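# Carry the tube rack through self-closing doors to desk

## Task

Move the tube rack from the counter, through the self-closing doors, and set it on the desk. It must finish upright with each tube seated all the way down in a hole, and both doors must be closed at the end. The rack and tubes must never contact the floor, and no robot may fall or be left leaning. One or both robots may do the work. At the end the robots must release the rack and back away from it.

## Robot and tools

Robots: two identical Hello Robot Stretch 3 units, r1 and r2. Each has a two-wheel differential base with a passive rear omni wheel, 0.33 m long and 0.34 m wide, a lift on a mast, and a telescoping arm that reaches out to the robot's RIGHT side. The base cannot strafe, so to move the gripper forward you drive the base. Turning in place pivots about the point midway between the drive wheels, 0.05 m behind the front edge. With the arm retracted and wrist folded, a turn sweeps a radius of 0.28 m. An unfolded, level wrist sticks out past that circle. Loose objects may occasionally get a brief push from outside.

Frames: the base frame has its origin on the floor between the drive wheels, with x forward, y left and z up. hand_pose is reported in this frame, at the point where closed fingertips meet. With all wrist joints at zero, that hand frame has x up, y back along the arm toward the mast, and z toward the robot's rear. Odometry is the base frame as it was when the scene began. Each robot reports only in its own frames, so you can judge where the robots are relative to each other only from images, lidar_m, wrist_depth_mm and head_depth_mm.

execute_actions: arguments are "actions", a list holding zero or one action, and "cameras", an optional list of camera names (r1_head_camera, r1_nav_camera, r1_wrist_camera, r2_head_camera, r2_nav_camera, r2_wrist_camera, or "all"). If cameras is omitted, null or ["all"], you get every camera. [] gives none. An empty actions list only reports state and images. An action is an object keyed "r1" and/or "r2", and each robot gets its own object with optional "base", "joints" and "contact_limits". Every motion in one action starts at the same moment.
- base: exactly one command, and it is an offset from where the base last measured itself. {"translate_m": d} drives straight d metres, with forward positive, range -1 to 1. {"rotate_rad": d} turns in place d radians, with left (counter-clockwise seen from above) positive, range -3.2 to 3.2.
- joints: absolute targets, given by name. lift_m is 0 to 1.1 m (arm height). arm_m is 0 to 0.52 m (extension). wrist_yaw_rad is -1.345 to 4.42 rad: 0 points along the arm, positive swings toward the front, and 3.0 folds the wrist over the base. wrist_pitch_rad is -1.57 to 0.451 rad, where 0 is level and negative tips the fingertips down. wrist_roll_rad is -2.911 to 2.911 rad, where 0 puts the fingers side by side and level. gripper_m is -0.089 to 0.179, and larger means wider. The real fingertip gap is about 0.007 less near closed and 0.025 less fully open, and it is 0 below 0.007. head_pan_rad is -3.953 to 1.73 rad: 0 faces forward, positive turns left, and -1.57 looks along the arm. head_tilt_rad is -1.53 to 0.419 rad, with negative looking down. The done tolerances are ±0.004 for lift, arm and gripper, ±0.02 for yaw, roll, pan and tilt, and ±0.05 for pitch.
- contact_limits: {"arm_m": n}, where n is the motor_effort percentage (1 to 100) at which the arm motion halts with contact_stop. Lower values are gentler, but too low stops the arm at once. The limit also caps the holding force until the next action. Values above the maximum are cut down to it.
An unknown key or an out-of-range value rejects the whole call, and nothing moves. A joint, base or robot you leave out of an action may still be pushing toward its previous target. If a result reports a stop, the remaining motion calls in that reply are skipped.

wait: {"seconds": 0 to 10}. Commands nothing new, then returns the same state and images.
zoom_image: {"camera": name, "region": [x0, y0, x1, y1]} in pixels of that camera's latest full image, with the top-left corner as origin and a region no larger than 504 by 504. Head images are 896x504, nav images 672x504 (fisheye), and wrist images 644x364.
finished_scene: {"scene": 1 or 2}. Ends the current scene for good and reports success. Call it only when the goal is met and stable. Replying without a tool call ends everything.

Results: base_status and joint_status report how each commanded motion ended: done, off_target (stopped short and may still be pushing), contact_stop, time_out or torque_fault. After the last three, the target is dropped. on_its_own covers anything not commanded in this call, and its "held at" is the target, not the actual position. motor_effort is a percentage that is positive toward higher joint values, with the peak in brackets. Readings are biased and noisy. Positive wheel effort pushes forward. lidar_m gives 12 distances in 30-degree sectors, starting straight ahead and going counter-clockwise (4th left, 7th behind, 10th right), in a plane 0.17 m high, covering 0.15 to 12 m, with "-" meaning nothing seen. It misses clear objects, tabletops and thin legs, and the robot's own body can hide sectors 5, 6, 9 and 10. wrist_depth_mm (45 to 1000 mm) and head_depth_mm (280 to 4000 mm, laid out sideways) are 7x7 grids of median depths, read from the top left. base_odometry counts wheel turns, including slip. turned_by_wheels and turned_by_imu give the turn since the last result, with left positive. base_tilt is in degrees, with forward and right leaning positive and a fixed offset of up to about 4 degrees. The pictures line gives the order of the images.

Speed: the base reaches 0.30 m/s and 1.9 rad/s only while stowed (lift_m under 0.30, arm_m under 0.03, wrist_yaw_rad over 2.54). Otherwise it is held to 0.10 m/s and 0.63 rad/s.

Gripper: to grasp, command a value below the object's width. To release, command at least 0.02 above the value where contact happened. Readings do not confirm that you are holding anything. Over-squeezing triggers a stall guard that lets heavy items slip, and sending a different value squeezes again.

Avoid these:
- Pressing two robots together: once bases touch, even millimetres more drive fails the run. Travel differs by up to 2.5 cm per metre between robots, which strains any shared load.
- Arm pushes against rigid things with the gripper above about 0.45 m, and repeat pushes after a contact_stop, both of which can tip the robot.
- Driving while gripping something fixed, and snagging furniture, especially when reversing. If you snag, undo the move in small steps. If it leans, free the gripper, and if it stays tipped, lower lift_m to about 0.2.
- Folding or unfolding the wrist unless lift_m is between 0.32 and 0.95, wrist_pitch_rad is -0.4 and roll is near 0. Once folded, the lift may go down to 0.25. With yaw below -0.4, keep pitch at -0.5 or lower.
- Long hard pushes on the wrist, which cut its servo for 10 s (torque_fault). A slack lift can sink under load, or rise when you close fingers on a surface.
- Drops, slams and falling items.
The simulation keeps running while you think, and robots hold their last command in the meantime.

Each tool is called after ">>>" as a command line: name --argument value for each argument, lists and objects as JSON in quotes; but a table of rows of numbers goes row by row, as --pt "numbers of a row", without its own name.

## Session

>>> execute_actions --actions '[]'

Scene clock: 0.00 s.
r1.base_odometry: x=+0.000 y=+0.000 heading=+0.000 (m, m, rad; r1's odometry frame)
r1.turned_by_wheels: +0.000 (rad since the last result)
r1.turned_by_imu: +0.000 (rad since the last result)
r1.base_tilt: forward=-1.3 right=-1.0 (deg)
r1.lidar_m: 0.73 0.86 1.08 1.08 1.27 2.31 2.44 2.85 1.55 1.38 0.82 0.73
r1.head_depth_mm: 646 647 644 644 645 644 646 / 667 667 665 668 667 666 666 / 688 688 689 686 689 691 689 / 713 714 715 715 712 714 713 / 740 740 740 741 738 741 739 / 768 767 770 770 767 766 770 / 797 798 798 799 796 800 799
r1.base_status: not commanded
r1.joint_positions: lift_m=+0.454 arm_m=+0.001 wrist_yaw_rad=+3.021 wrist_pitch_rad=-0.350 wrist_roll_rad=-0.006 gripper_m=+0.037 head_pan_rad=-0.015 head_tilt_rad=+0.005
r1.joint_status: not commanded
r1.motor_effort: left_wheel=+0 right_wheel=+0 lift_m=+29 arm_m=+0 wrist_yaw_rad=+0 wrist_pitch_rad=+5 wrist_roll_rad=+0 gripper_m=+1 head_pan_rad=+0 head_tilt_rad=+2 (%)
r1.hand_pose: x=+0.0068 y=+0.0851 z=+0.4820 quat_wxyz=(+0.165, +0.700, +0.082, +0.690) (m; r1's base frame)
r1.wrist_depth_mm: - - - - 978 926 890 / - - - - - 972 934 / - - - - - - - / - - - - - - - / 924 925 987 947 981 989 959 / 748 757 - 766 824 807 810 / 641 657 - 660 649 682 682
r2.base_odometry: x=+0.000 y=+0.000 heading=+0.000 (m, m, rad; r2's odometry frame)
r2.turned_by_wheels: +0.000 (rad since the last result)
r2.turned_by_imu: +0.000 (rad since the last result)
r2.base_tilt: forward=-1.5 right=+2.7 (deg)
r2.lidar_m: 1.46 1.53 1.10 1.05 1.09 1.46 1.62 2.78 2.19 2.09 2.06 1.51
r2.head_depth_mm: 1745 2079 2050 2033 2011 1361 1366 / 1741 2092 2043 2053 2019 1378 1367 / 1714 2062 2057 2055 2029 1389 1379 / 1694 2105 2077 2038 2039 2003 1979 / 1678 2085 2076 2055 2042 2017 1970 / 1683 2108 2072 2045 2034 2022 1990 / 1663 2114 2104 2059 2046 2017 2021
r2.base_status: not commanded
r2.joint_positions: lift_m=+0.514 arm_m=+0.003 wrist_yaw_rad=+2.955 wrist_pitch_rad=-0.578 wrist_roll_rad=+0.008 gripper_m=+0.037 head_pan_rad=-0.006 head_tilt_rad=-0.005
r2.joint_status: not commanded
r2.motor_effort: left_wheel=+0 right_wheel=-1 lift_m=+32 arm_m=+1 wrist_yaw_rad=+1 wrist_pitch_rad=+8 wrist_roll_rad=+0 gripper_m=+1 head_pan_rad=-1 head_tilt_rad=+2 (%)
r2.hand_pose: x=+0.0161 y=+0.0503 z=+0.4922 quat_wxyz=(+0.265, +0.696, +0.137, +0.653) (m; r2's base frame)
r2.wrist_depth_mm: 902 - - - - - - / - - - - - - - / - - - - - - - / 950 962 969 944 961 961 934 / 805 810 - 806 844 816 805 / 716 699 - 699 720 686 702 / 613 613 - 610 618 616 624
pictures: r1_head_camera (sideways: a quarter turn clockwise sets it upright), r1_nav_camera (sideways: a quarter turn counterclockwise sets it upright), r1_wrist_camera, r2_head_camera (sideways: a quarter turn clockwise sets it upright), r2_nav_camera (sideways: a quarter turn counterclockwise sets it upright), r2_wrist_camera
Images, in order (width x height): r1_head_camera 896x504, r1_nav_camera 672x504, r1_wrist_camera 644x364, r2_head_camera 896x504, r2_nav_camera 672x504, r2_wrist_camera 644x364.

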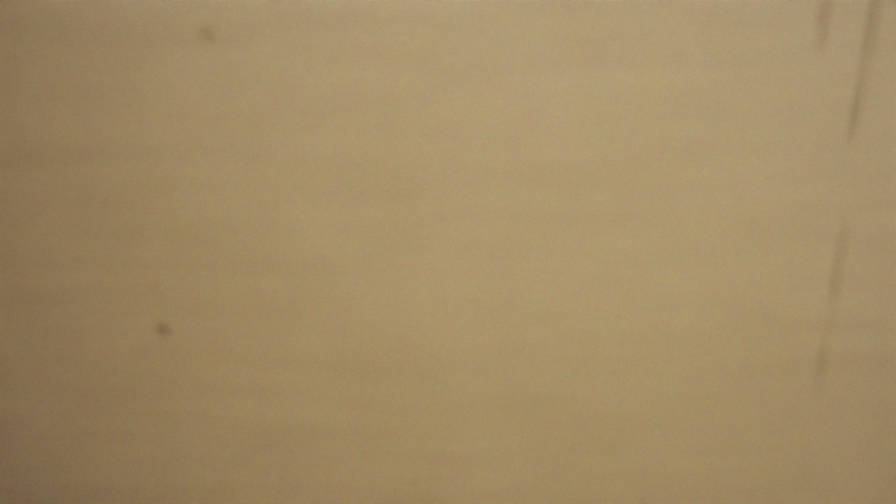

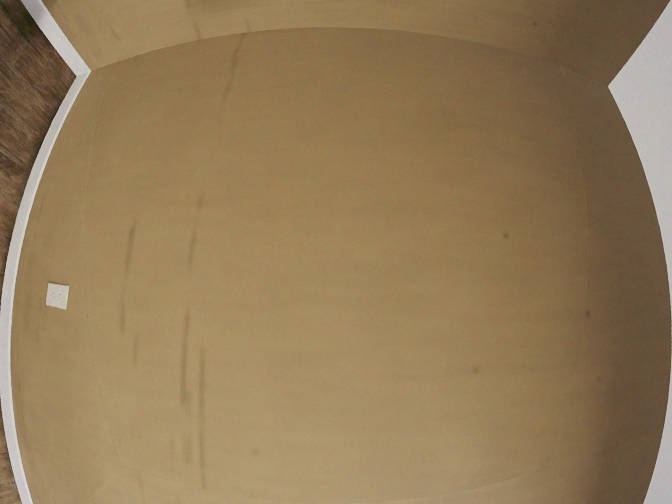

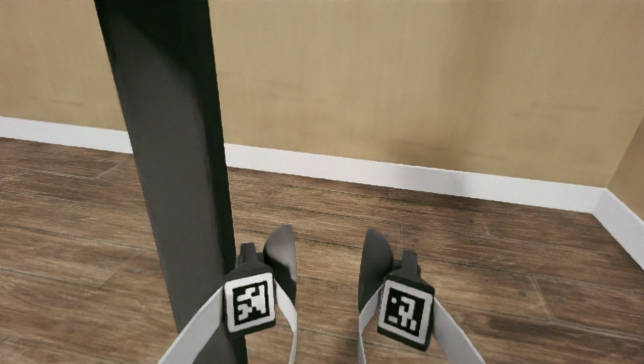

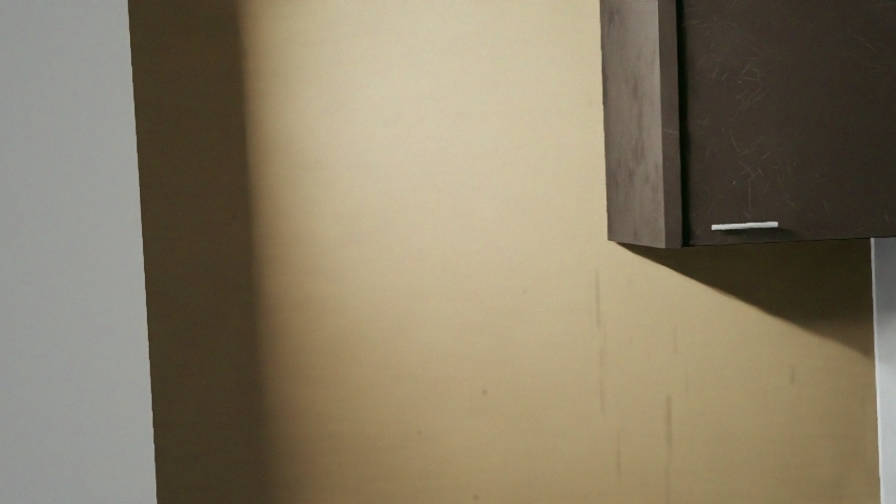

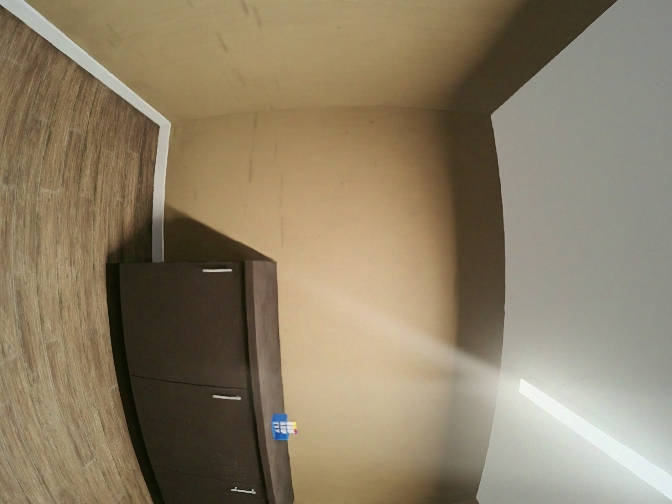

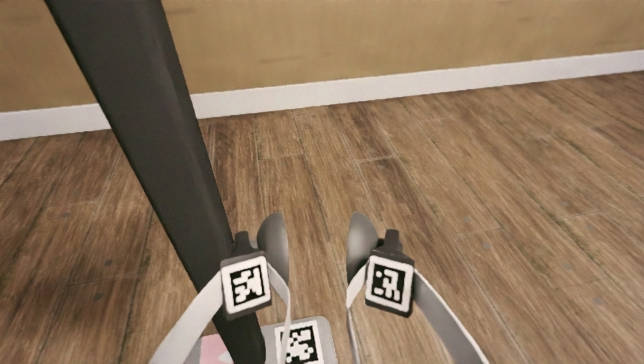

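>>> execute_actions --actions '[{"r1":{"joints":{"head_pan_rad":-2.6,"head_tilt_rad":-0.3,"lift_m":0.26,"wrist_pitch_rad":-0.4}},"r2":{"joints":{"head_pan_rad":-1.3,"head_tilt_rad":-0.3,"lift_m":0.26,"wrist_pitch_rad":-0.4,"wrist_yaw_rad":3.0}}}]' --cameras '["r1_head_camera","r1_nav_camera","r2_head_camera","r2_nav_camera"]'

Scene clock: 3.60 s.
r1.base_odometry: x=+0.000 y=+0.000 heading=+0.000 (m, m, rad; r1's odometry frame)
r1.turned_by_wheels: +0.000 (rad since the last result)
r1.turned_by_imu: -0.001 (rad since the last result)
r1.base_tilt: forward=-1.2 right=-1.0 (deg)
r1.lidar_m: 0.73 0.86 1.08 1.08 1.27 2.31 2.43 2.85 1.55 1.38 0.82 0.73
r1.head_depth_mm: 2439 2525 2636 2794 2702 1927 1515 / 2684 2797 2952 3053 2729 1934 1514 / 2984 3100 3286 3446 2714 1957 1537 / 3292 3464 3716 3899 2734 1972 1539 / 3686 3950 - 3833 2710 1980 1538 / 3658 3881 3855 3503 2793 1977 1540 / 3467 3574 3555 3210 2804 1978 1548
r1.base_status: not commanded
r1.joint_positions: lift_m=+0.260 arm_m=+0.001 wrist_yaw_rad=+3.021 wrist_pitch_rad=-0.414 wrist_roll_rad=-0.006 gripper_m=+0.037 head_pan_rad=-2.593 head_tilt_rad=-0.296
r1.joint_status: all done
r1.motor_effort: left_wheel=+0(1) right_wheel=+0(0) lift_m=+23(24) arm_m=+0(0) wrist_yaw_rad=+0(0) wrist_pitch_rad=+4(4) wrist_roll_rad=+0(0) gripper_m=+0(0) head_pan_rad=-2(35) head_tilt_rad=-2(26) (%)
r1.hand_pose: x=+0.0059 y=+0.0777 z=+0.2739 quat_wxyz=(+0.187, +0.697, +0.104, +0.684) (m; r1's base frame)
r1.wrist_depth_mm: - - - - 967 926 876 / - - - - - - 959 / 894 906 931 961 - - 962 / 688 700 721 734 735 753 770 / 558 565 603 585 598 600 607 / 473 493 - - 518 502 508 / - - - - 414 431 436
r2.base_odometry: x=+0.000 y=+0.000 heading=+0.000 (m, m, rad; r2's odometry frame)
r2.turned_by_wheels: +0.000 (rad since the last result)
r2.turned_by_imu: +0.000 (rad since the last result)
r2.base_tilt: forward=-1.5 right=+2.7 (deg)
r2.lidar_m: 1.45 1.53 1.10 1.06 1.09 1.47 1.62 2.78 2.19 2.09 2.07 1.51
r2.head_depth_mm: 1755 1833 1931 2028 2139 2013 1542 / 1800 1891 1975 2091 2212 2027 1550 / 1858 1940 2044 2167 2281 2056 1569 / 1943 2028 2126 2237 2367 2072 1581 / 1983 2105 2200 2320 2474 2090 1584 / 2053 2153 2278 2423 2562 2110 1597 / 2098 2244 2374 2514 2610 2123 1619
r2.base_status: not commanded
r2.joint_positions: lift_m=+0.261 arm_m=+0.003 wrist_yaw_rad=+2.999 wrist_pitch_rad=-0.421 wrist_roll_rad=+0.008 gripper_m=+0.037 head_pan_rad=-1.293 head_tilt_rad=-0.296
r2.joint_status: all done
r2.motor_effort: left_wheel=+0(1) right_wheel=+0(0) lift_m=+15(28) arm_m=+2(1) wrist_yaw_rad=+3(3) wrist_pitch_rad=+12(11) wrist_roll_rad=+0(0) gripper_m=+1(0) head_pan_rad=-3(34) head_tilt_rad=+0(15) (%)
r2.hand_pose: x=+0.0107 y=+0.0741 z=+0.2726 quat_wxyz=(+0.198, +0.703, +0.097, +0.677) (m; r2's base frame)
r2.wrist_depth_mm: 925 - 999 - - - - / - - - - - - - / 978 938 958 964 955 924 950 / 718 728 733 724 721 716 732 / 576 567 - 580 605 574 561 / 481 495 - - 487 477 481 / - - - - 410 415 410
pictures: r1_head_camera (sideways: a quarter turn clockwise sets it upright), r1_nav_camera (sideways: a quarter turn counterclockwise sets it upright), r2_head_camera (sideways: a quarter turn clockwise sets it upright), r2_nav_camera (sideways: a quarter turn counterclockwise sets it upright)
Images, in order (width x height): r1_head_camera 896x504, r1_nav_camera 672x504, r2_head_camera 896x504, r2_nav_camera 672x504.

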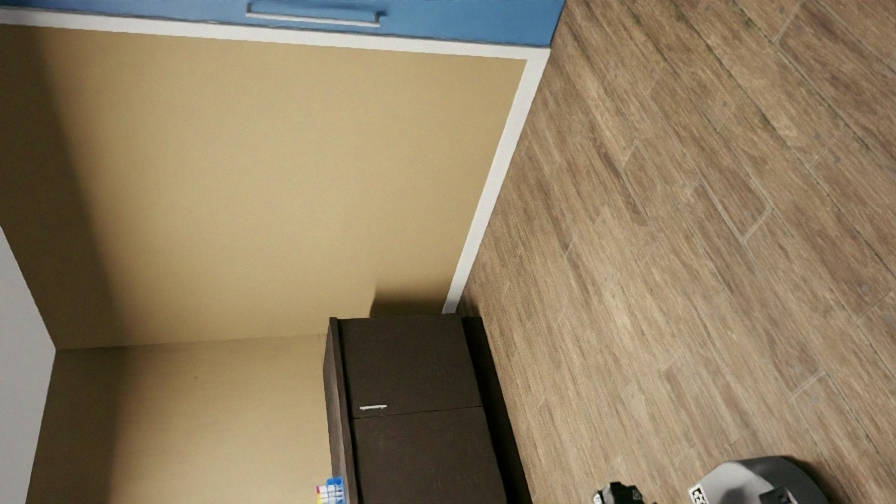

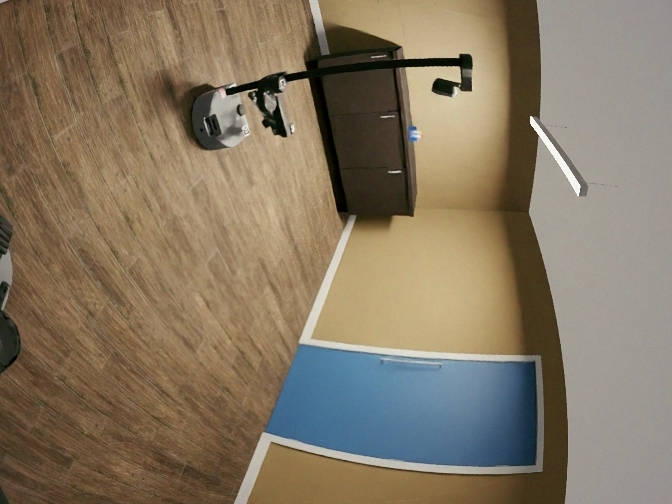

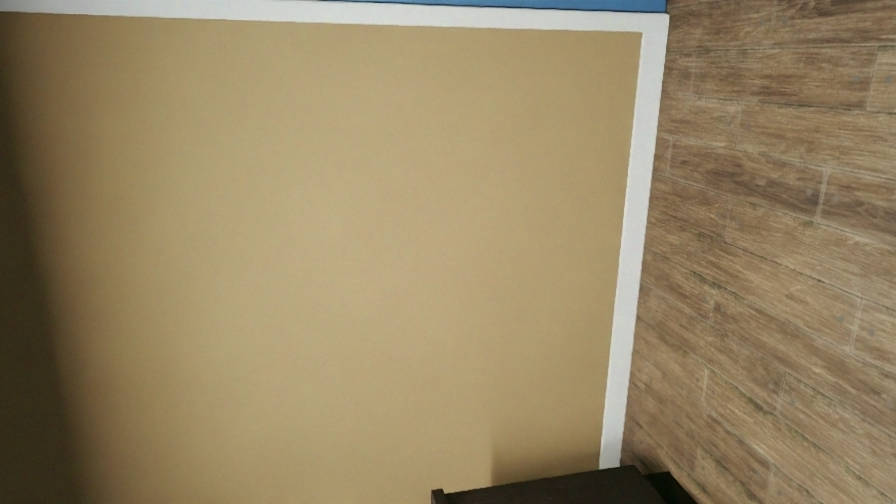

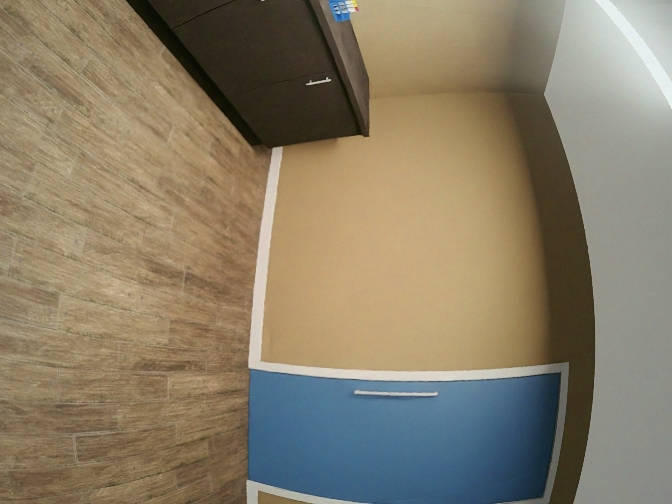

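>>> execute_actions --actions '[{"r1":{"base":{"rotate_rad":0.31},"joints":{"head_pan_rad":-3.1}},"r2":{"base":{"rotate_rad":-0.78},"joints":{"head_pan_rad":0.3}}}]' --cameras '[]'

>>> execute_actions --actions '[{"r1":{"base":{"translate_m":-1.0}},"r2":{"base":{"translate_m":1.0}}}]' --cameras '["r1_head_camera","r2_head_camera"]'

Scene clock: 6.80 s.
r1.base_odometry: x=+0.000 y=+0.000 heading=+0.310 (m, m, rad; r1's odometry frame)
r1.turned_by_wheels: +0.310 (rad since the last result)
r1.turned_by_imu: +0.309 (rad since the last result)
r1.base_tilt: forward=-1.2 right=-1.1 (deg)
r1.lidar_m: 0.77 1.10 1.08 1.15 1.67 2.43 2.59 1.63 1.66 0.96 0.74 0.73
r1.head_depth_mm: 2194 2291 2414 2537 2556 1922 1516 / 2350 2476 2617 2724 2708 1958 1520 / 2523 2643 2802 2974 2729 1955 1523 / 2712 2883 3059 3229 2722 1958 1521 / 2942 3117 3327 3595 2768 1986 1535 / 3236 3447 3735 3897 2798 1992 1543 / 3523 3898 3949 3559 2761 1993 1544
r1.base_status: done
r1.joint_positions: lift_m=+0.260 arm_m=+0.001 wrist_yaw_rad=+3.021 wrist_pitch_rad=-0.414 wrist_roll_rad=-0.006 gripper_m=+0.037 head_pan_rad=-3.093 head_tilt_rad=-0.297
r1.joint_status: all done
r1.motor_effort: left_wheel=-1(4) right_wheel=+2(6) lift_m=+23(23) arm_m=+0(0) wrist_yaw_rad=+0(0) wrist_pitch_rad=+4(4) wrist_roll_rad=+0(1) gripper_m=-1(1) head_pan_rad=-2(26) head_tilt_rad=-2(2) (%)
r1.hand_pose: x=+0.0059 y=+0.0777 z=+0.2739 quat_wxyz=(+0.187, +0.697, +0.104, +0.684) (m; r1's base frame)
r1.wrist_depth_mm: - - - - - 894 803 / - - - - - 957 866 / 881 900 957 954 - 951 878 / 688 695 705 724 742 749 768 / 561 569 593 586 601 602 605 / 473 495 - - 514 500 508 / - - - - 416 433 434
r2.base_odometry: x=+0.000 y=+0.000 heading=-0.780 (m, m, rad; r2's odometry frame)
r2.turned_by_wheels: -0.780 (rad since the last result)
r2.turned_by_imu: -0.789 (rad since the last result)
r2.base_tilt: forward=-1.5 right=+2.7 (deg)
r2.lidar_m: 1.68 1.46 1.46 1.23 1.06 1.05 1.21 1.62 2.70 2.45 2.09 2.10
r2.head_depth_mm: 2454 2541 2660 1980 2048 1999 1532 / 2324 2438 2549 1846 1922 1957 1555 / 2196 2296 2386 1783 1808 1860 1564 / 2098 2156 2263 1676 1681 1794 1585 / 1977 2044 2121 1721 1590 1676 1586 / 1895 1946 2020 1753 1519 1576 1597 / 1789 1855 1919 1819 1446 1494 1559
r2.base_status: done
r2.joint_positions: lift_m=+0.261 arm_m=+0.003 wrist_yaw_rad=+2.999 wrist_pitch_rad=-0.421 wrist_roll_rad=+0.008 gripper_m=+0.037 head_pan_rad=+0.293 head_tilt_rad=-0.297
r2.joint_status: all done
r2.motor_effort: left_wheel=+3(8) right_wheel=-2(6) lift_m=+16(16) arm_m=+0(1) wrist_yaw_rad=+2(2) wrist_pitch_rad=+12(12) wrist_roll_rad=+0(0) gripper_m=+0(0) head_pan_rad=+3(35) head_tilt_rad=+1(1) (%)
r2.hand_pose: x=+0.0106 y=+0.0741 z=+0.2727 quat_wxyz=(+0.197, +0.703, +0.098, +0.677) (m; r2's base frame)
r2.wrist_depth_mm: 818 - - - - - - / 865 - - - - - - / 887 913 969 934 961 944 919 / 716 711 739 718 718 723 733 / 574 587 - 581 584 583 569 / 485 504 - - 485 479 474 / - - - - 409 416 417
pictures: none
No camera images: the call's "cameras" was empty. Leave "cameras" out to get every camera's image.

Scene clock: 11.90 s.
r1.base_odometry: x=-0.952 y=-0.305 heading=+0.310 (m, m, rad; r1's odometry frame)
r1.turned_by_wheels: +0.000 (rad since the last result)
r1.turned_by_imu: -0.009 (rad since the last result)
r1.base_tilt: forward=-1.2 right=-1.1 (deg)
r1.lidar_m: 1.65 1.67 1.64 1.74 1.64 1.59 1.71 2.46 1.75 2.06 1.59 1.55
r1.head_depth_mm: 1442 1498 1573 1657 1745 1806 1514 / 1537 1605 1681 1771 1884 1921 1515 / 1638 1721 1823 1928 2032 1962 1533 / 1759 1864 1985 2122 2258 1959 1524 / 1903 2025 2180 2287 2460 1970 1540 / 2100 2224 2364 2565 2624 1971 1538 / 2291 2462 2643 2895 2790 1988 1537
r1.base_status: done
r1.joint_positions: lift_m=+0.260 arm_m=+0.001 wrist_yaw_rad=+3.021 wrist_pitch_rad=-0.414 wrist_roll_rad=-0.006 gripper_m=+0.037 head_pan_rad=-3.093 head_tilt_rad=-0.297
r1.joint_status: not commanded
r1.motor_effort: left_wheel=+0(6) right_wheel=+1(3) lift_m=+23(23) arm_m=+0(0) wrist_yaw_rad=+0(0) wrist_pitch_rad=+4(4) wrist_roll_rad=+0(0) gripper_m=+0(0) head_pan_rad=-2(2) head_tilt_rad=-2(2) (%)
r1.hand_pose: x=+0.0059 y=+0.0777 z=+0.2739 quat_wxyz=(+0.187, +0.697, +0.104, +0.684) (m; r1's base frame)
r1.wrist_depth_mm: - - - - - - - / - - - - - - - / 880 916 968 965 981 - - / 689 692 713 725 728 756 771 / 561 562 603 585 596 593 616 / 475 494 - - 512 502 505 / - - - - 409 432 438
r2.base_odometry: x=+0.711 y=-0.703 heading=-0.780 (m, m, rad; r2's odometry frame)
r2.turned_by_wheels: +0.000 (rad since the last result)
r2.turned_by_imu: +0.002 (rad since the last result)
r2.base_tilt: forward=-1.5 right=+2.7 (deg)
r2.lidar_m: 0.86 0.74 0.74 0.87 1.78 1.77 2.04 1.74 2.85 1.60 1.38 1.38
r2.head_depth_mm: 1587 1659 1731 1766 1012 1073 1136 / 1519 1597 1667 1590 957 996 1050 / 1445 1494 1558 1576 910 926 979 / 1355 1409 1471 1497 907 872 918 / 1283 1343 1392 1432 915 821 858 / 1230 1270 1322 1366 900 773 815 / 1168 1218 1259 1298 885 737 767
r2.base_status: done
r2.joint_positions: lift_m=+0.261 arm_m=+0.003 wrist_yaw_rad=+2.999 wrist_pitch_rad=-0.420 wrist_roll_rad=+0.008 gripper_m=+0.037 head_pan_rad=+0.293 head_tilt_rad=-0.297
r2.joint_status: not commanded
r2.motor_effort: left_wheel=+2(12) right_wheel=-2(3) lift_m=+16(16) arm_m=+0(0) wrist_yaw_rad=+0(1) wrist_pitch_rad=+11(11) wrist_roll_rad=+0(0) gripper_m=+1(1) head_pan_rad=+3(2) head_tilt_rad=+0(0) (%)
r2.hand_pose: x=+0.0105 y=+0.0742 z=+0.2728 quat_wxyz=(+0.197, +0.703, +0.097, +0.677) (m; r2's base frame)
r2.wrist_depth_mm: - - - 911 738 658 561 / - - - - 828 693 615 / 969 932 961 953 880 796 667 / 712 734 724 713 734 713 702 / 578 587 - 575 592 575 575 / 487 497 - - 487 485 480 / - - - - 411 414 410
pictures: r1_head_camera (sideways: a quarter turn clockwise sets it upright), r2_head_camera (sideways: a quarter turn clockwise sets it upright)
Images, in order (width x height): r1_head_camera 896x504, r2_head_camera 896x504.

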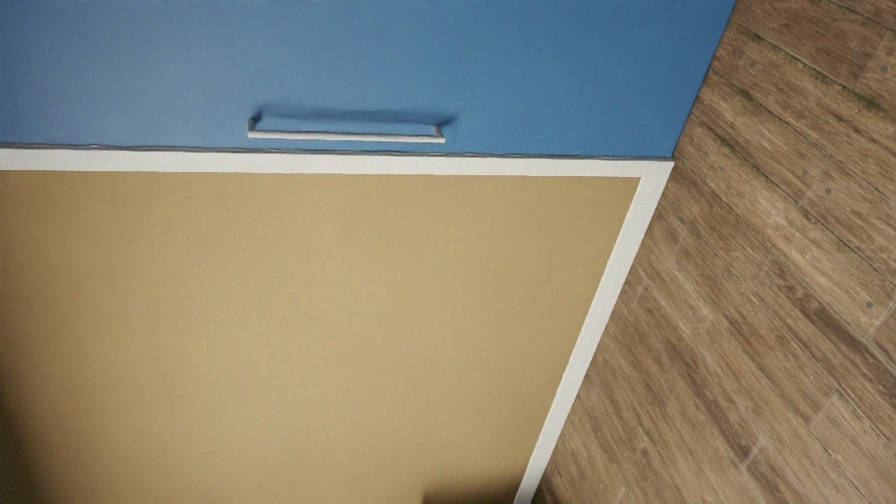

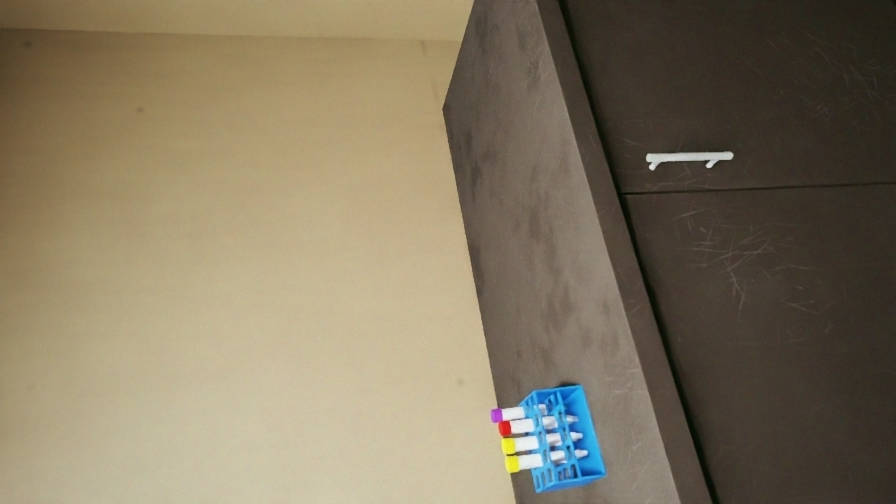

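>>> execute_actions --actions '[{"r1":{"base":{"translate_m":-0.78}},"r2":{"base":{"translate_m":0.15}}}]' --cameras '[]'

>>> execute_actions --actions '[{"r1":{"base":{"rotate_rad":-2.165},"joints":{"head_pan_rad":-1.2,"head_tilt_rad":-0.2}},"r2":{"base":{"rotate_rad":2.30},"joints":{"head_pan_rad":-1.57,"head_tilt_rad":-0.5}}}]' --cameras '["r1_head_camera","r2_head_camera"]'

Scene clock: 17.13 s.
r1.base_odometry: x=-1.695 y=-0.543 heading=+0.310 (m, m, rad; r1's odometry frame)
r1.turned_by_wheels: +0.000 (rad since the last result)
r1.turned_by_imu: -0.008 (rad since the last result)
r1.base_tilt: forward=-1.3 right=-1.1 (deg)
r1.lidar_m: 2.33 2.13 2.08 1.28 0.98 0.96 1.01 1.46 1.43 2.19 2.25 2.20
r1.head_depth_mm: 842 876 923 968 1020 1076 1139 / 891 933 978 1035 1104 1169 1247 / 958 1010 1064 1125 1201 1282 1364 / 1034 1093 1151 1233 1315 1412 1467 / 1118 1181 1257 1349 1453 1585 1541 / 1219 1295 1395 1499 1631 1747 1544 / 1333 1439 1557 1701 1846 1909 1544
r1.base_status: done
r1.joint_positions: lift_m=+0.260 arm_m=+0.001 wrist_yaw_rad=+3.021 wrist_pitch_rad=-0.414 wrist_roll_rad=-0.006 gripper_m=+0.037 head_pan_rad=-3.093 head_tilt_rad=-0.297
r1.joint_status: not commanded
r1.motor_effort: left_wheel=+0(5) right_wheel=+0(3) lift_m=+23(23) arm_m=+0(1) wrist_yaw_rad=+0(0) wrist_pitch_rad=+5(4) wrist_roll_rad=+0(0) gripper_m=+0(0) head_pan_rad=-2(2) head_tilt_rad=-2(1) (%)
r1.hand_pose: x=+0.0059 y=+0.0777 z=+0.2738 quat_wxyz=(+0.187, +0.697, +0.104, +0.684) (m; r1's base frame)
r1.wrist_depth_mm: 777 - - - - - - / 803 883 - - - - - / 791 903 947 956 993 - - / 691 695 720 733 725 748 772 / 557 570 600 585 599 596 609 / 474 498 - - 513 504 505 / - - - - 412 429 430
r2.base_odometry: x=+0.818 y=-0.809 heading=-0.780 (m, m, rad; r2's odometry frame)
r2.turned_by_wheels: +0.000 (rad since the last result)
r2.turned_by_imu: +0.001 (rad since the last result)
r2.base_tilt: forward=-1.5 right=+2.6 (deg)
r2.lidar_m: 0.73 0.63 0.63 0.74 1.88 1.88 2.16 3.50 1.43 1.49 1.27 1.27
r2.head_depth_mm: 1458 1526 1603 1660 886 904 963 / 1393 1451 1534 1562 880 841 887 / 1318 1381 1445 1481 888 782 830 / 1251 1299 1352 1407 902 728 777 / 1183 1227 1285 1324 920 692 728 / 1127 1173 1213 1259 936 666 686 / 1075 1113 1155 1200 801 643 647
r2.base_status: done
r2.joint_positions: lift_m=+0.261 arm_m=+0.003 wrist_yaw_rad=+2.999 wrist_pitch_rad=-0.420 wrist_roll_rad=+0.008 gripper_m=+0.037 head_pan_rad=+0.293 head_tilt_rad=-0.297
r2.joint_status: not commanded
r2.motor_effort: left_wheel=+2(10) right_wheel=-2(4) lift_m=+16(16) arm_m=+0(1) wrist_yaw_rad=+0(1) wrist_pitch_rad=+11(11) wrist_roll_rad=+0(0) gripper_m=+1(1) head_pan_rad=+2(3) head_tilt_rad=+0(0) (%)
r2.hand_pose: x=+0.0105 y=+0.0742 z=+0.2728 quat_wxyz=(+0.197, +0.703, +0.097, +0.677) (m; r2's base frame)
r2.wrist_depth_mm: - - 992 779 642 554 489 / - - - 898 699 591 505 / 963 929 947 944 825 693 541 / 724 729 721 720 731 673 625 / 575 585 - 582 609 577 581 / 484 495 - - 494 477 485 / - - - - 411 416 410
pictures: none
No camera images: the call's "cameras" was empty. Leave "cameras" out to get every camera's image.

Scene clock: 19.83 s.
r1.base_odometry: x=-1.695 y=-0.543 heading=-1.855 (m, m, rad; r1's odometry frame)
r1.turned_by_wheels: -2.165 (rad since the last result)
r1.turned_by_imu: -2.163 (rad since the last result)
r1.base_tilt: forward=-1.2 right=-1.0 (deg)
r1.lidar_m: 1.30 2.16 2.28 2.20 2.29 2.15 2.08 1.34 0.99 0.96 1.00 1.38
r1.head_depth_mm: 801 830 855 892 928 964 1009 / 832 859 892 930 967 1011 1054 / 864 898 934 975 1015 1062 1112 / 901 937 971 1016 1054 1119 1168 / 935 973 1015 1066 1117 1180 1240 / 985 1028 1075 1126 1185 1255 1320 / 1033 1082 1132 1194 1261 1322 1408
r1.base_status: done
r1.joint_positions: lift_m=+0.260 arm_m=+0.001 wrist_yaw_rad=+3.021 wrist_pitch_rad=-0.414 wrist_roll_rad=-0.006 gripper_m=+0.037 head_pan_rad=-1.207 head_tilt_rad=-0.211
r1.joint_status: all done
r1.motor_effort: left_wheel=+2(10) right_wheel=-1(4) lift_m=+23(23) arm_m=+0(1) wrist_yaw_rad=+0(0) wrist_pitch_rad=+5(5) wrist_roll_rad=+0(1) gripper_m=-1(0) head_pan_rad=+4(36) head_tilt_rad=+5(16) (%)
r1.hand_pose: x=+0.0059 y=+0.0776 z=+0.2738 quat_wxyz=(+0.187, +0.697, +0.104, +0.684) (m; r1's base frame)
r1.wrist_depth_mm: - - - - - - - / - - - - - - - / 896 910 945 955 981 - - / 688 707 711 724 750 748 762 / 560 564 600 589 593 602 608 / 473 493 - - 510 500 504 / - - - - 411 431 437
r2.base_odometry: x=+0.818 y=-0.809 heading=+1.520 (m, m, rad; r2's odometry frame)
r2.turned_by_wheels: +2.300 (rad since the last result)
r2.turned_by_imu: +2.325 (rad since the last result)
r2.base_tilt: forward=-1.5 right=+2.7 (deg)
r2.lidar_m: 1.88 1.92 2.49 1.49 1.42 1.35 1.27 0.95 0.67 0.64 0.65 0.86
r2.head_depth_mm: 1065 1157 1245 867 730 817 931 / 1066 1148 1242 885 728 818 928 / 1060 1149 1237 841 727 817 923 / 1056 1140 1232 841 732 812 923 / 1057 1139 1238 930 733 808 922 / 1050 1129 1234 944 733 809 918 / 1046 1121 1218 962 728 805 913
r2.base_status: done
r2.joint_positions: lift_m=+0.261 arm_m=+0.003 wrist_yaw_rad=+2.999 wrist_pitch_rad=-0.420 wrist_roll_rad=+0.008 gripper_m=+0.037 head_pan_rad=-1.563 head_tilt_rad=-0.494
r2.joint_status: all done
r2.motor_effort: left_wheel=-2(7) right_wheel=+1(7) lift_m=+16(16) arm_m=+1(1) wrist_yaw_rad=+1(1) wrist_pitch_rad=+11(11) wrist_roll_rad=+0(0) gripper_m=+0(0) head_pan_rad=-3(33) head_tilt_rad=-1(12) (%)
r2.hand_pose: x=+0.0105 y=+0.0742 z=+0.2728 quat_wxyz=(+0.197, +0.703, +0.097, +0.677) (m; r2's base frame)
r2.wrist_depth_mm: - - - - - - - / - - - - - - - / 929 951 962 980 971 952 937 / 722 727 728 731 722 741 734 / 576 585 - 576 600 584 574 / 483 504 - - 495 484 478 / - - - - 419 408 410
pictures: r1_head_camera (sideways: a quarter turn clockwise sets it upright), r2_head_camera (sideways: a quarter turn clockwise sets it upright)
Images, in order (width x height): r1_head_camera 896x504, r2_head_camera 896x504.

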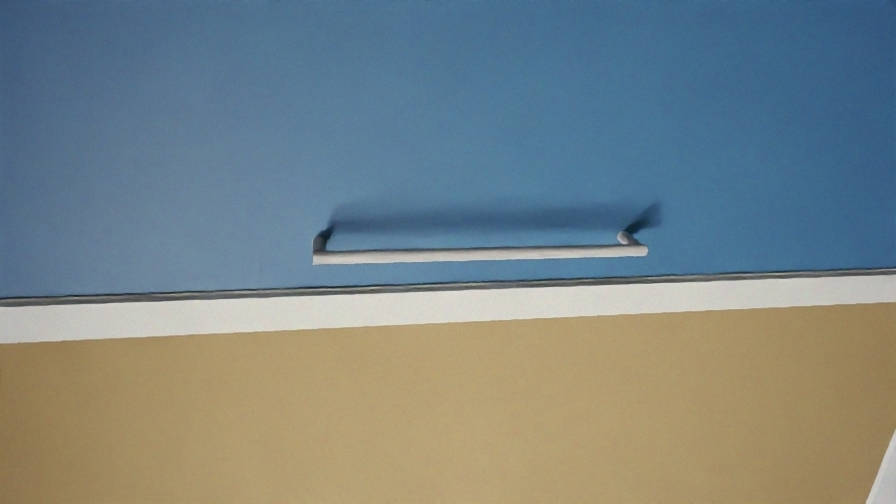

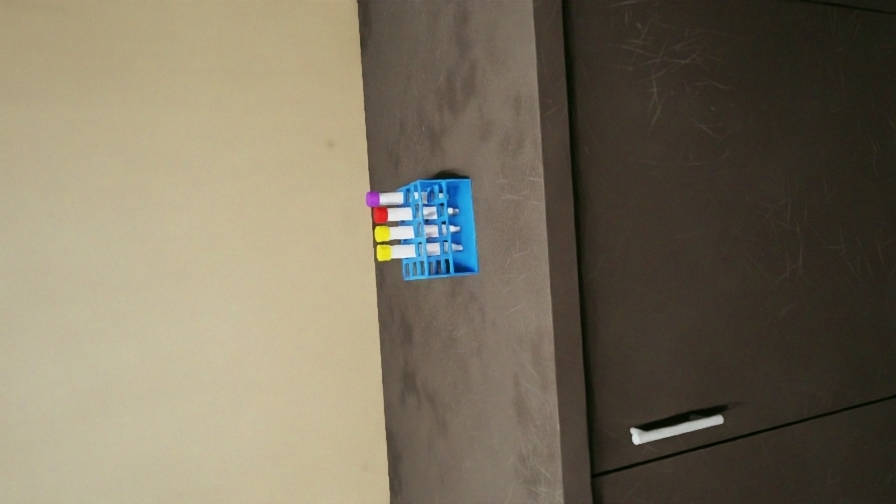

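>>> execute_actions --actions '[{"r1":{"base":{"translate_m":0.39},"joints":{"lift_m":0.29,"head_pan_rad":-1.57}},"r2":{"base":{"translate_m":0.014},"joints":{"lift_m":0.42}}}]' --cameras '[]'

>>> execute_actions --actions '[{"r1":{"joints":{"lift_m":0.55}},"r2":{"joints":{"lift_m":0.7,"wrist_yaw_rad":0.0,"gripper_m":0.179}}}]' --cameras '["r1_head_camera"]'

>>> execute_actions --actions '[{"r1":{"joints":{"lift_m":0.8,"wrist_yaw_rad":0.0,"gripper_m":0.09,"arm_m":0.3}},"r2":{"joints":{"lift_m":1.1,"wrist_pitch_rad":-0.93,"arm_m":0.15}}}]' --cameras '["r1_wrist_camera","r2_wrist_camera"]'

Scene clock: 23.93 s.
r1.base_odometry: x=-1.805 y=-0.917 heading=-1.855 (m, m, rad; r1's odometry frame)
r1.turned_by_wheels: +0.000 (rad since the last result)
r1.turned_by_imu: +0.002 (rad since the last result)
r1.base_tilt: forward=-1.3 right=-1.0 (deg)
r1.lidar_m: 0.92 0.92 2.26 2.20 2.28 2.54 2.47 1.35 1.00 0.95 1.00 1.39
r1.head_depth_mm: 828 857 890 926 969 1013 1061 / 828 860 895 934 975 1015 1070 / 833 865 900 936 972 1029 1071 / 840 870 895 940 985 1020 1071 / 833 864 904 939 985 1032 1086 / 845 878 912 951 993 1036 1087 / 848 881 918 954 1000 1045 1094
r1.base_status: done
r1.joint_positions: lift_m=+0.290 arm_m=+0.001 wrist_yaw_rad=+3.021 wrist_pitch_rad=-0.414 wrist_roll_rad=-0.006 gripper_m=+0.037 head_pan_rad=-1.563 head_tilt_rad=-0.211
r1.joint_status: all done
r1.motor_effort: left_wheel=+2(9) right_wheel=-1(2) lift_m=+35(38) arm_m=+0(1) wrist_yaw_rad=+0(0) wrist_pitch_rad=+5(5) wrist_roll_rad=+0(0) gripper_m=+0(1) head_pan_rad=-2(22) head_tilt_rad=+4(6) (%)
r1.hand_pose: x=+0.0059 y=+0.0776 z=+0.3033 quat_wxyz=(+0.187, +0.697, +0.104, +0.684) (m; r1's base frame)
r1.wrist_depth_mm: - - - - - - - / - - - - - - - / 951 975 - - - - - / 742 748 769 771 790 812 826 / 604 609 642 627 638 647 662 / 507 513 - 530 548 540 544 / 451 - - - 443 464 466
r2.base_odometry: x=+0.818 y=-0.795 heading=+1.520 (m, m, rad; r2's odometry frame)
r2.turned_by_wheels: +0.000 (rad since the last result)
r2.turned_by_imu: +0.000 (rad since the last result)
r2.base_tilt: forward=-1.5 right=+2.6 (deg)
r2.lidar_m: 1.86 1.90 2.47 1.10 1.11 1.37 1.28 0.95 0.67 0.63 0.65 0.86
r2.head_depth_mm: 1074 1153 1247 871 726 817 930 / 1067 1152 1236 882 728 816 927 / 1066 1144 1231 843 726 813 921 / 1055 1139 1237 840 731 812 920 / 1055 1143 1233 933 734 808 918 / 1051 1128 1227 946 733 807 918 / 1045 1123 1226 965 730 804 914
r2.base_status: done
r2.joint_positions: lift_m=+0.419 arm_m=+0.003 wrist_yaw_rad=+2.999 wrist_pitch_rad=-0.420 wrist_roll_rad=+0.008 gripper_m=+0.037 head_pan_rad=-1.563 head_tilt_rad=-0.494
r2.joint_status: all done
r2.motor_effort: left_wheel=-2(10) right_wheel=+1(6) lift_m=+47(46) arm_m=+0(0) wrist_yaw_rad=+0(1) wrist_pitch_rad=+11(11) wrist_roll_rad=+0(0) gripper_m=+1(1) head_pan_rad=-2(3) head_tilt_rad=-1(1) (%)
r2.hand_pose: x=+0.0105 y=+0.0742 z=+0.4316 quat_wxyz=(+0.197, +0.703, +0.097, +0.677) (m; r2's base frame)
r2.wrist_depth_mm: - - - - - - - / - - - - - - - / - - - - - - - / - - - - - - - / 800 823 - 821 859 813 808 / 684 691 - 683 702 692 679 / 592 582 581 582 583 580 586
pictures: none
No camera images: the call's "cameras" was empty. Leave "cameras" out to get every camera's image.

Scene clock: 27.30 s.
r1.base_odometry: x=-1.805 y=-0.917 heading=-1.855 (m, m, rad; r1's odometry frame)
r1.turned_by_wheels: +0.000 (rad since the last result)
r1.turned_by_imu: -0.001 (rad since the last result)
r1.base_tilt: forward=-1.2 right=-1.1 (deg)
r1.lidar_m: 0.92 0.92 2.27 2.20 2.29 2.55 2.47 1.35 0.99 0.96 1.00 1.39
r1.head_depth_mm: 823 856 893 929 964 1009 1062 / 826 864 895 932 973 1019 1067 / 832 863 899 937 974 1023 1075 / 843 870 897 938 982 1020 1070 / 834 865 903 945 984 1027 1083 / 841 874 910 951 994 1039 1090 / 848 882 919 955 997 1047 1097
r1.base_status: not commanded
r1.joint_positions: lift_m=+0.550 arm_m=+0.001 wrist_yaw_rad=+3.021 wrist_pitch_rad=-0.414 wrist_roll_rad=-0.006 gripper_m=+0.037 head_pan_rad=-1.563 head_tilt_rad=-0.211
r1.joint_status: all done
r1.motor_effort: left_wheel=+2(2) right_wheel=-1(1) lift_m=+35(38) arm_m=+0(0) wrist_yaw_rad=+1(1) wrist_pitch_rad=+5(4) wrist_roll_rad=+0(0) gripper_m=-2(2) head_pan_rad=-2(2) head_tilt_rad=+5(4) (%)
r1.hand_pose: x=+0.0059 y=+0.0776 z=+0.5633 quat_wxyz=(+0.187, +0.697, +0.104, +0.684) (m; r1's base frame)
r1.wrist_depth_mm: - - - - - - - / - - - - - - - / - - - - - - - / - - - - - - - / 972 987 - - - - - / 818 822 - 856 879 852 885 / 713 718 - 728 704 744 758
r2.base_odometry: x=+0.818 y=-0.795 heading=+1.520 (m, m, rad; r2's odometry frame)
r2.turned_by_wheels: +0.000 (rad since the last result)
r2.turned_by_imu: +0.000 (rad since the last result)
r2.base_tilt: forward=-1.5 right=+2.7 (deg)
r2.lidar_m: 1.86 1.91 2.47 1.10 1.11 1.36 1.29 0.95 0.67 0.64 0.65 0.86
r2.head_depth_mm: 1068 1151 1246 870 727 816 926 / 1066 1151 1241 886 726 811 927 / 1063 1145 1234 846 725 817 925 / 1057 1142 1227 837 730 810 918 / 1051 1135 1239 933 732 810 914 / 1043 1132 1235 943 732 806 913 / 1043 1120 1225 962 730 804 910
r2.base_status: not commanded
r2.joint_positions: lift_m=+0.699 arm_m=+0.003 wrist_yaw_rad=+0.001 wrist_pitch_rad=-0.420 wrist_roll_rad=+0.008 gripper_m=+0.179 head_pan_rad=-1.563 head_tilt_rad=-0.494
r2.joint_status: all done
r2.motor_effort: left_wheel=-2(2) right_wheel=+2(1) lift_m=+47(52) arm_m=+0(0) wrist_yaw_rad=-1(2) wrist_pitch_rad=+11(11) wrist_roll_rad=+0(0) gripper_m=+1(100) head_pan_rad=-3(3) head_tilt_rad=-1(0) (%)
r2.hand_pose: x=-0.0212 y=-0.3718 z=+0.7116 quat_wxyz=(+0.689, +0.147, -0.694, -0.148) (m; r2's base frame)
r2.wrist_depth_mm: 338 348 352 354 366 365 370 / 368 378 388 388 390 399 396 / 403 417 417 433 436 443 447 / 452 455 473 481 480 483 500 / 499 511 516 531 550 544 571 / 549 573 587 613 620 631 657 / 735 666 678 708 833 851 886
pictures: r1_head_camera (sideways: a quarter turn clockwise sets it upright)
Images, in order (width x height): r1_head_camera 896x504.

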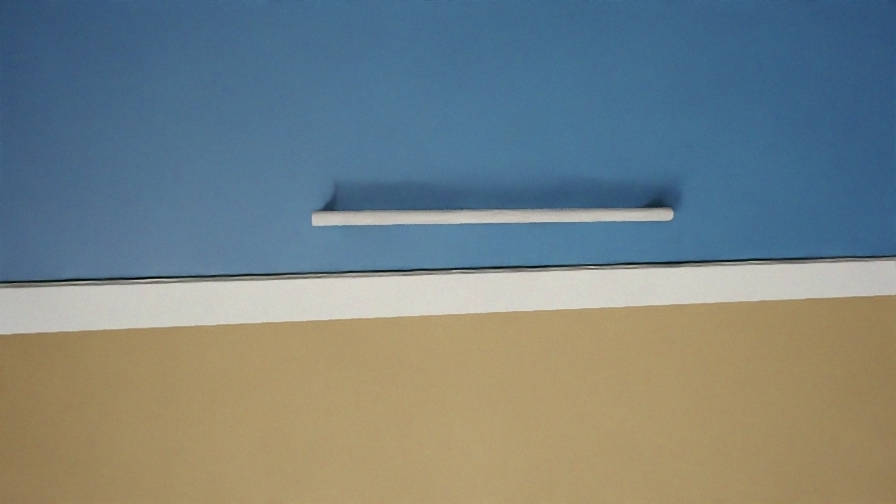

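Scene clock: 31.77 s.
r1.base_odometry: x=-1.805 y=-0.917 heading=-1.855 (m, m, rad; r1's odometry frame)
r1.turned_by_wheels: +0.000 (rad since the last result)
r1.turned_by_imu: -0.001 (rad since the last result)
r1.base_tilt: forward=-1.3 right=-1.1 (deg)
r1.lidar_m: 0.92 0.92 2.27 2.20 2.29 2.55 2.47 1.34 0.99 0.95 1.01 1.39
r1.head_depth_mm: 826 855 893 929 968 1008 - / 827 860 894 930 970 1008 - / 830 864 899 933 972 1014 - / 838 867 895 936 985 1018 1077 / 830 864 901 944 979 1033 1084 / 843 876 912 949 992 1041 1087 / 846 880 916 956 998 1042 1094
r1.base_status: not commanded
r1.joint_positions: lift_m=+0.800 arm_m=+0.300 wrist_yaw_rad=+0.001 wrist_pitch_rad=-0.414 wrist_roll_rad=-0.006 gripper_m=+0.090 head_pan_rad=-1.563 head_tilt_rad=-0.211
r1.joint_status: all done
r1.motor_effort: left_wheel=+2(2) right_wheel=-1(1) lift_m=+35(38) arm_m=+4(4) wrist_yaw_rad=-1(3) wrist_pitch_rad=+4(5) wrist_roll_rad=+0(0) gripper_m=+0(81) head_pan_rad=-3(2) head_tilt_rad=+7(5) (%)
r1.hand_pose: x=-0.0213 y=-0.6696 z=+0.8133 quat_wxyz=(+0.694, +0.146, -0.690, -0.145) (m; r1's base frame)
r1.wrist_depth_mm: 385 380 368 371 369 363 360 / 419 410 401 396 399 393 386 / 458 450 436 439 431 424 420 / 501 492 482 479 468 461 453 / 559 545 524 534 520 511 502 / 622 620 580 590 582 563 561 / 710 709 704 672 672 640 629
r2.base_odometry: x=+0.818 y=-0.795 heading=+1.520 (m, m, rad; r2's odometry frame)
r2.turned_by_wheels: +0.000 (rad since the last result)
r2.turned_by_imu: +0.000 (rad since the last result)
r2.base_tilt: forward=-1.6 right=+2.7 (deg)
r2.lidar_m: 1.87 1.90 2.47 1.10 1.11 1.37 1.29 0.94 0.67 0.63 0.65 0.86
r2.head_depth_mm: 1043 - - 863 738 815 927 / 1057 - - 879 735 815 929 / 1054 - - - 737 812 923 / 1054 1143 1235 844 735 809 921 / 1047 1139 1237 933 741 806 919 / 1045 1133 1224 950 730 804 913 / 1046 1126 1229 965 730 802 911
r2.base_status: not commanded
r2.joint_positions: lift_m=+1.099 arm_m=+0.150 wrist_yaw_rad=+0.000 wrist_pitch_rad=-0.937 wrist_roll_rad=+0.008 gripper_m=+0.179 head_pan_rad=-1.563 head_tilt_rad=-0.494
r2.joint_status: all done
r2.motor_effort: left_wheel=-3(2) right_wheel=+1(1) lift_m=+47(45) arm_m=+2(5) wrist_yaw_rad=+0(1) wrist_pitch_rad=+4(10) wrist_roll_rad=+0(0) gripper_m=+1(1) head_pan_rad=-3(3) head_tilt_rad=-1(1) (%)
r2.hand_pose: x=-0.0216 y=-0.4269 z=+1.0173 quat_wxyz=(+0.629, +0.318, -0.633, -0.321) (m; r2's base frame)
r2.wrist_depth_mm: 392 395 399 402 401 406 399 / 356 359 361 360 365 371 371 / 387 424 433 437 449 460 480 / 536 550 569 575 616 628 645 / 754 794 854 863 899 930 - / - - - - - - - / - - - - - - -
pictures: r1_wrist_camera, r2_wrist_camera
Images, in order (width x height): r1_wrist_camera 644x364, r2_wrist_camera 644x364.

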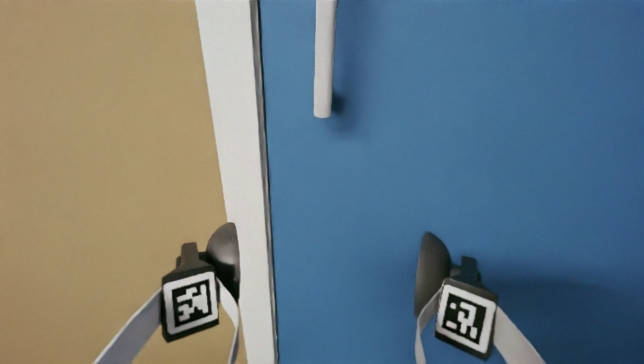

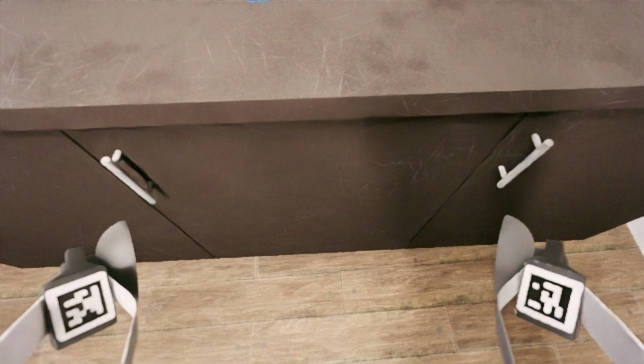

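>>> execute_actions --actions '[{"r1":{"joints":{"wrist_pitch_rad":0.0,"arm_m":0.4}},"r2":{"joints":{"arm_m":0.40}}}]' --cameras '["r1_wrist_camera","r2_wrist_camera"]'

Scene clock: 35.20 s.
r1.base_odometry: x=-1.805 y=-0.917 heading=-1.855 (m, m, rad; r1's odometry frame)
r1.turned_by_wheels: +0.000 (rad since the last result)
r1.turned_by_imu: -0.001 (rad since the last result)
r1.base_tilt: forward=-1.3 right=-1.1 (deg)
r1.lidar_m: 0.92 0.92 2.27 2.20 2.29 2.55 2.47 1.34 1.00 0.96 1.01 1.39
r1.head_depth_mm: 825 855 888 928 966 1006 - / 829 859 896 932 972 - 1072 / 831 862 899 940 970 - 1077 / 834 871 898 937 986 1022 1071 / 831 866 903 942 983 1031 1082 / 843 877 912 951 992 1040 1095 / 847 880 918 953 1000 1045 1095
r1.base_status: not commanded
r1.joint_positions: lift_m=+0.800 arm_m=+0.400 wrist_yaw_rad=+0.001 wrist_pitch_rad=-0.023 wrist_roll_rad=-0.006 gripper_m=+0.090 head_pan_rad=-1.563 head_tilt_rad=-0.211
r1.joint_status: all done
r1.motor_effort: left_wheel=+2(2) right_wheel=-1(1) lift_m=+35(36) arm_m=+4(4) wrist_yaw_rad=+0(0) wrist_pitch_rad=+8(8) wrist_roll_rad=+0(0) gripper_m=+0(0) head_pan_rad=-2(3) head_tilt_rad=+5(5) (%)
r1.hand_pose: x=-0.0212 y=-0.8003 z=+0.9085 quat_wxyz=(+0.709, +0.009, -0.705, -0.008) (m; r1's base frame)
r1.wrist_depth_mm: 300 298 290 292 292 287 285 / 309 303 297 299 297 297 294 / 316 312 304 307 304 303 301 / 324 321 310 314 313 310 308 / 332 330 325 323 320 319 318 / 343 341 338 331 331 326 323 / 353 348 341 345 343 335 331
r2.base_odometry: x=+0.818 y=-0.795 heading=+1.520 (m, m, rad; r2's odometry frame)
r2.turned_by_wheels: +0.000 (rad since the last result)
r2.turned_by_imu: +0.000 (rad since the last result)
r2.base_tilt: forward=-1.5 right=+2.6 (deg)
r2.lidar_m: 1.87 1.91 2.47 1.10 1.11 1.36 1.29 0.95 0.67 0.63 0.65 0.86
r2.head_depth_mm: 1060 1180 1247 871 726 818 929 / 1056 - 1242 854 727 815 925 / 1060 - - 841 723 813 923 / 1059 1141 1221 828 731 810 920 / 1051 1140 1237 928 734 809 921 / 1049 1131 1228 946 732 806 914 / 1041 1129 1229 966 727 804 913
r2.base_status: not commanded
r2.joint_positions: lift_m=+1.099 arm_m=+0.400 wrist_yaw_rad=+0.000 wrist_pitch_rad=-0.937 wrist_roll_rad=+0.008 gripper_m=+0.179 head_pan_rad=-1.563 head_tilt_rad=-0.494
r2.joint_status: all done
r2.motor_effort: left_wheel=-2(2) right_wheel=+1(1) lift_m=+47(46) arm_m=+3(4) wrist_yaw_rad=+0(0) wrist_pitch_rad=+4(4) wrist_roll_rad=+0(0) gripper_m=+1(1) head_pan_rad=-3(3) head_tilt_rad=-1(2) (%)
r2.hand_pose: x=-0.0216 y=-0.6769 z=+1.0173 quat_wxyz=(+0.629, +0.318, -0.633, -0.321) (m; r2's base frame)
r2.wrist_depth_mm: 392 399 383 242 404 406 408 / 353 357 260 262 362 365 368 / 326 325 289 314 328 328 333 / 300 299 299 299 304 304 308 / 277 279 279 279 280 282 279 / - 259 258 259 261 261 266 / 235 240 241 241 243 246 245
pictures: r1_wrist_camera, r2_wrist_camera
Images, in order (width x height): r1_wrist_camera 644x364, r2_wrist_camera 644x364.

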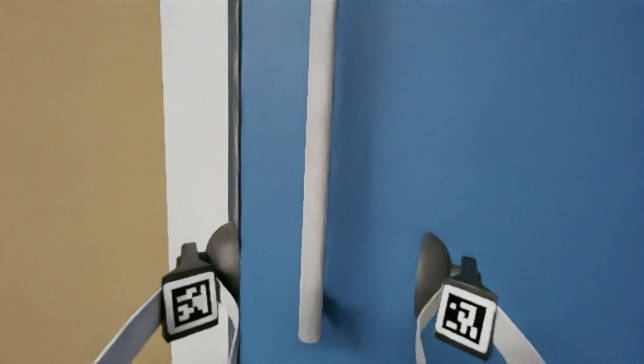

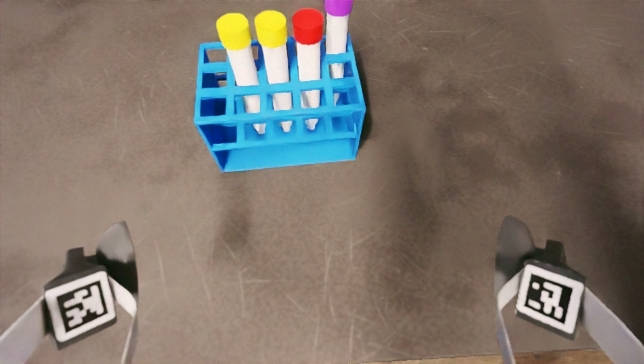

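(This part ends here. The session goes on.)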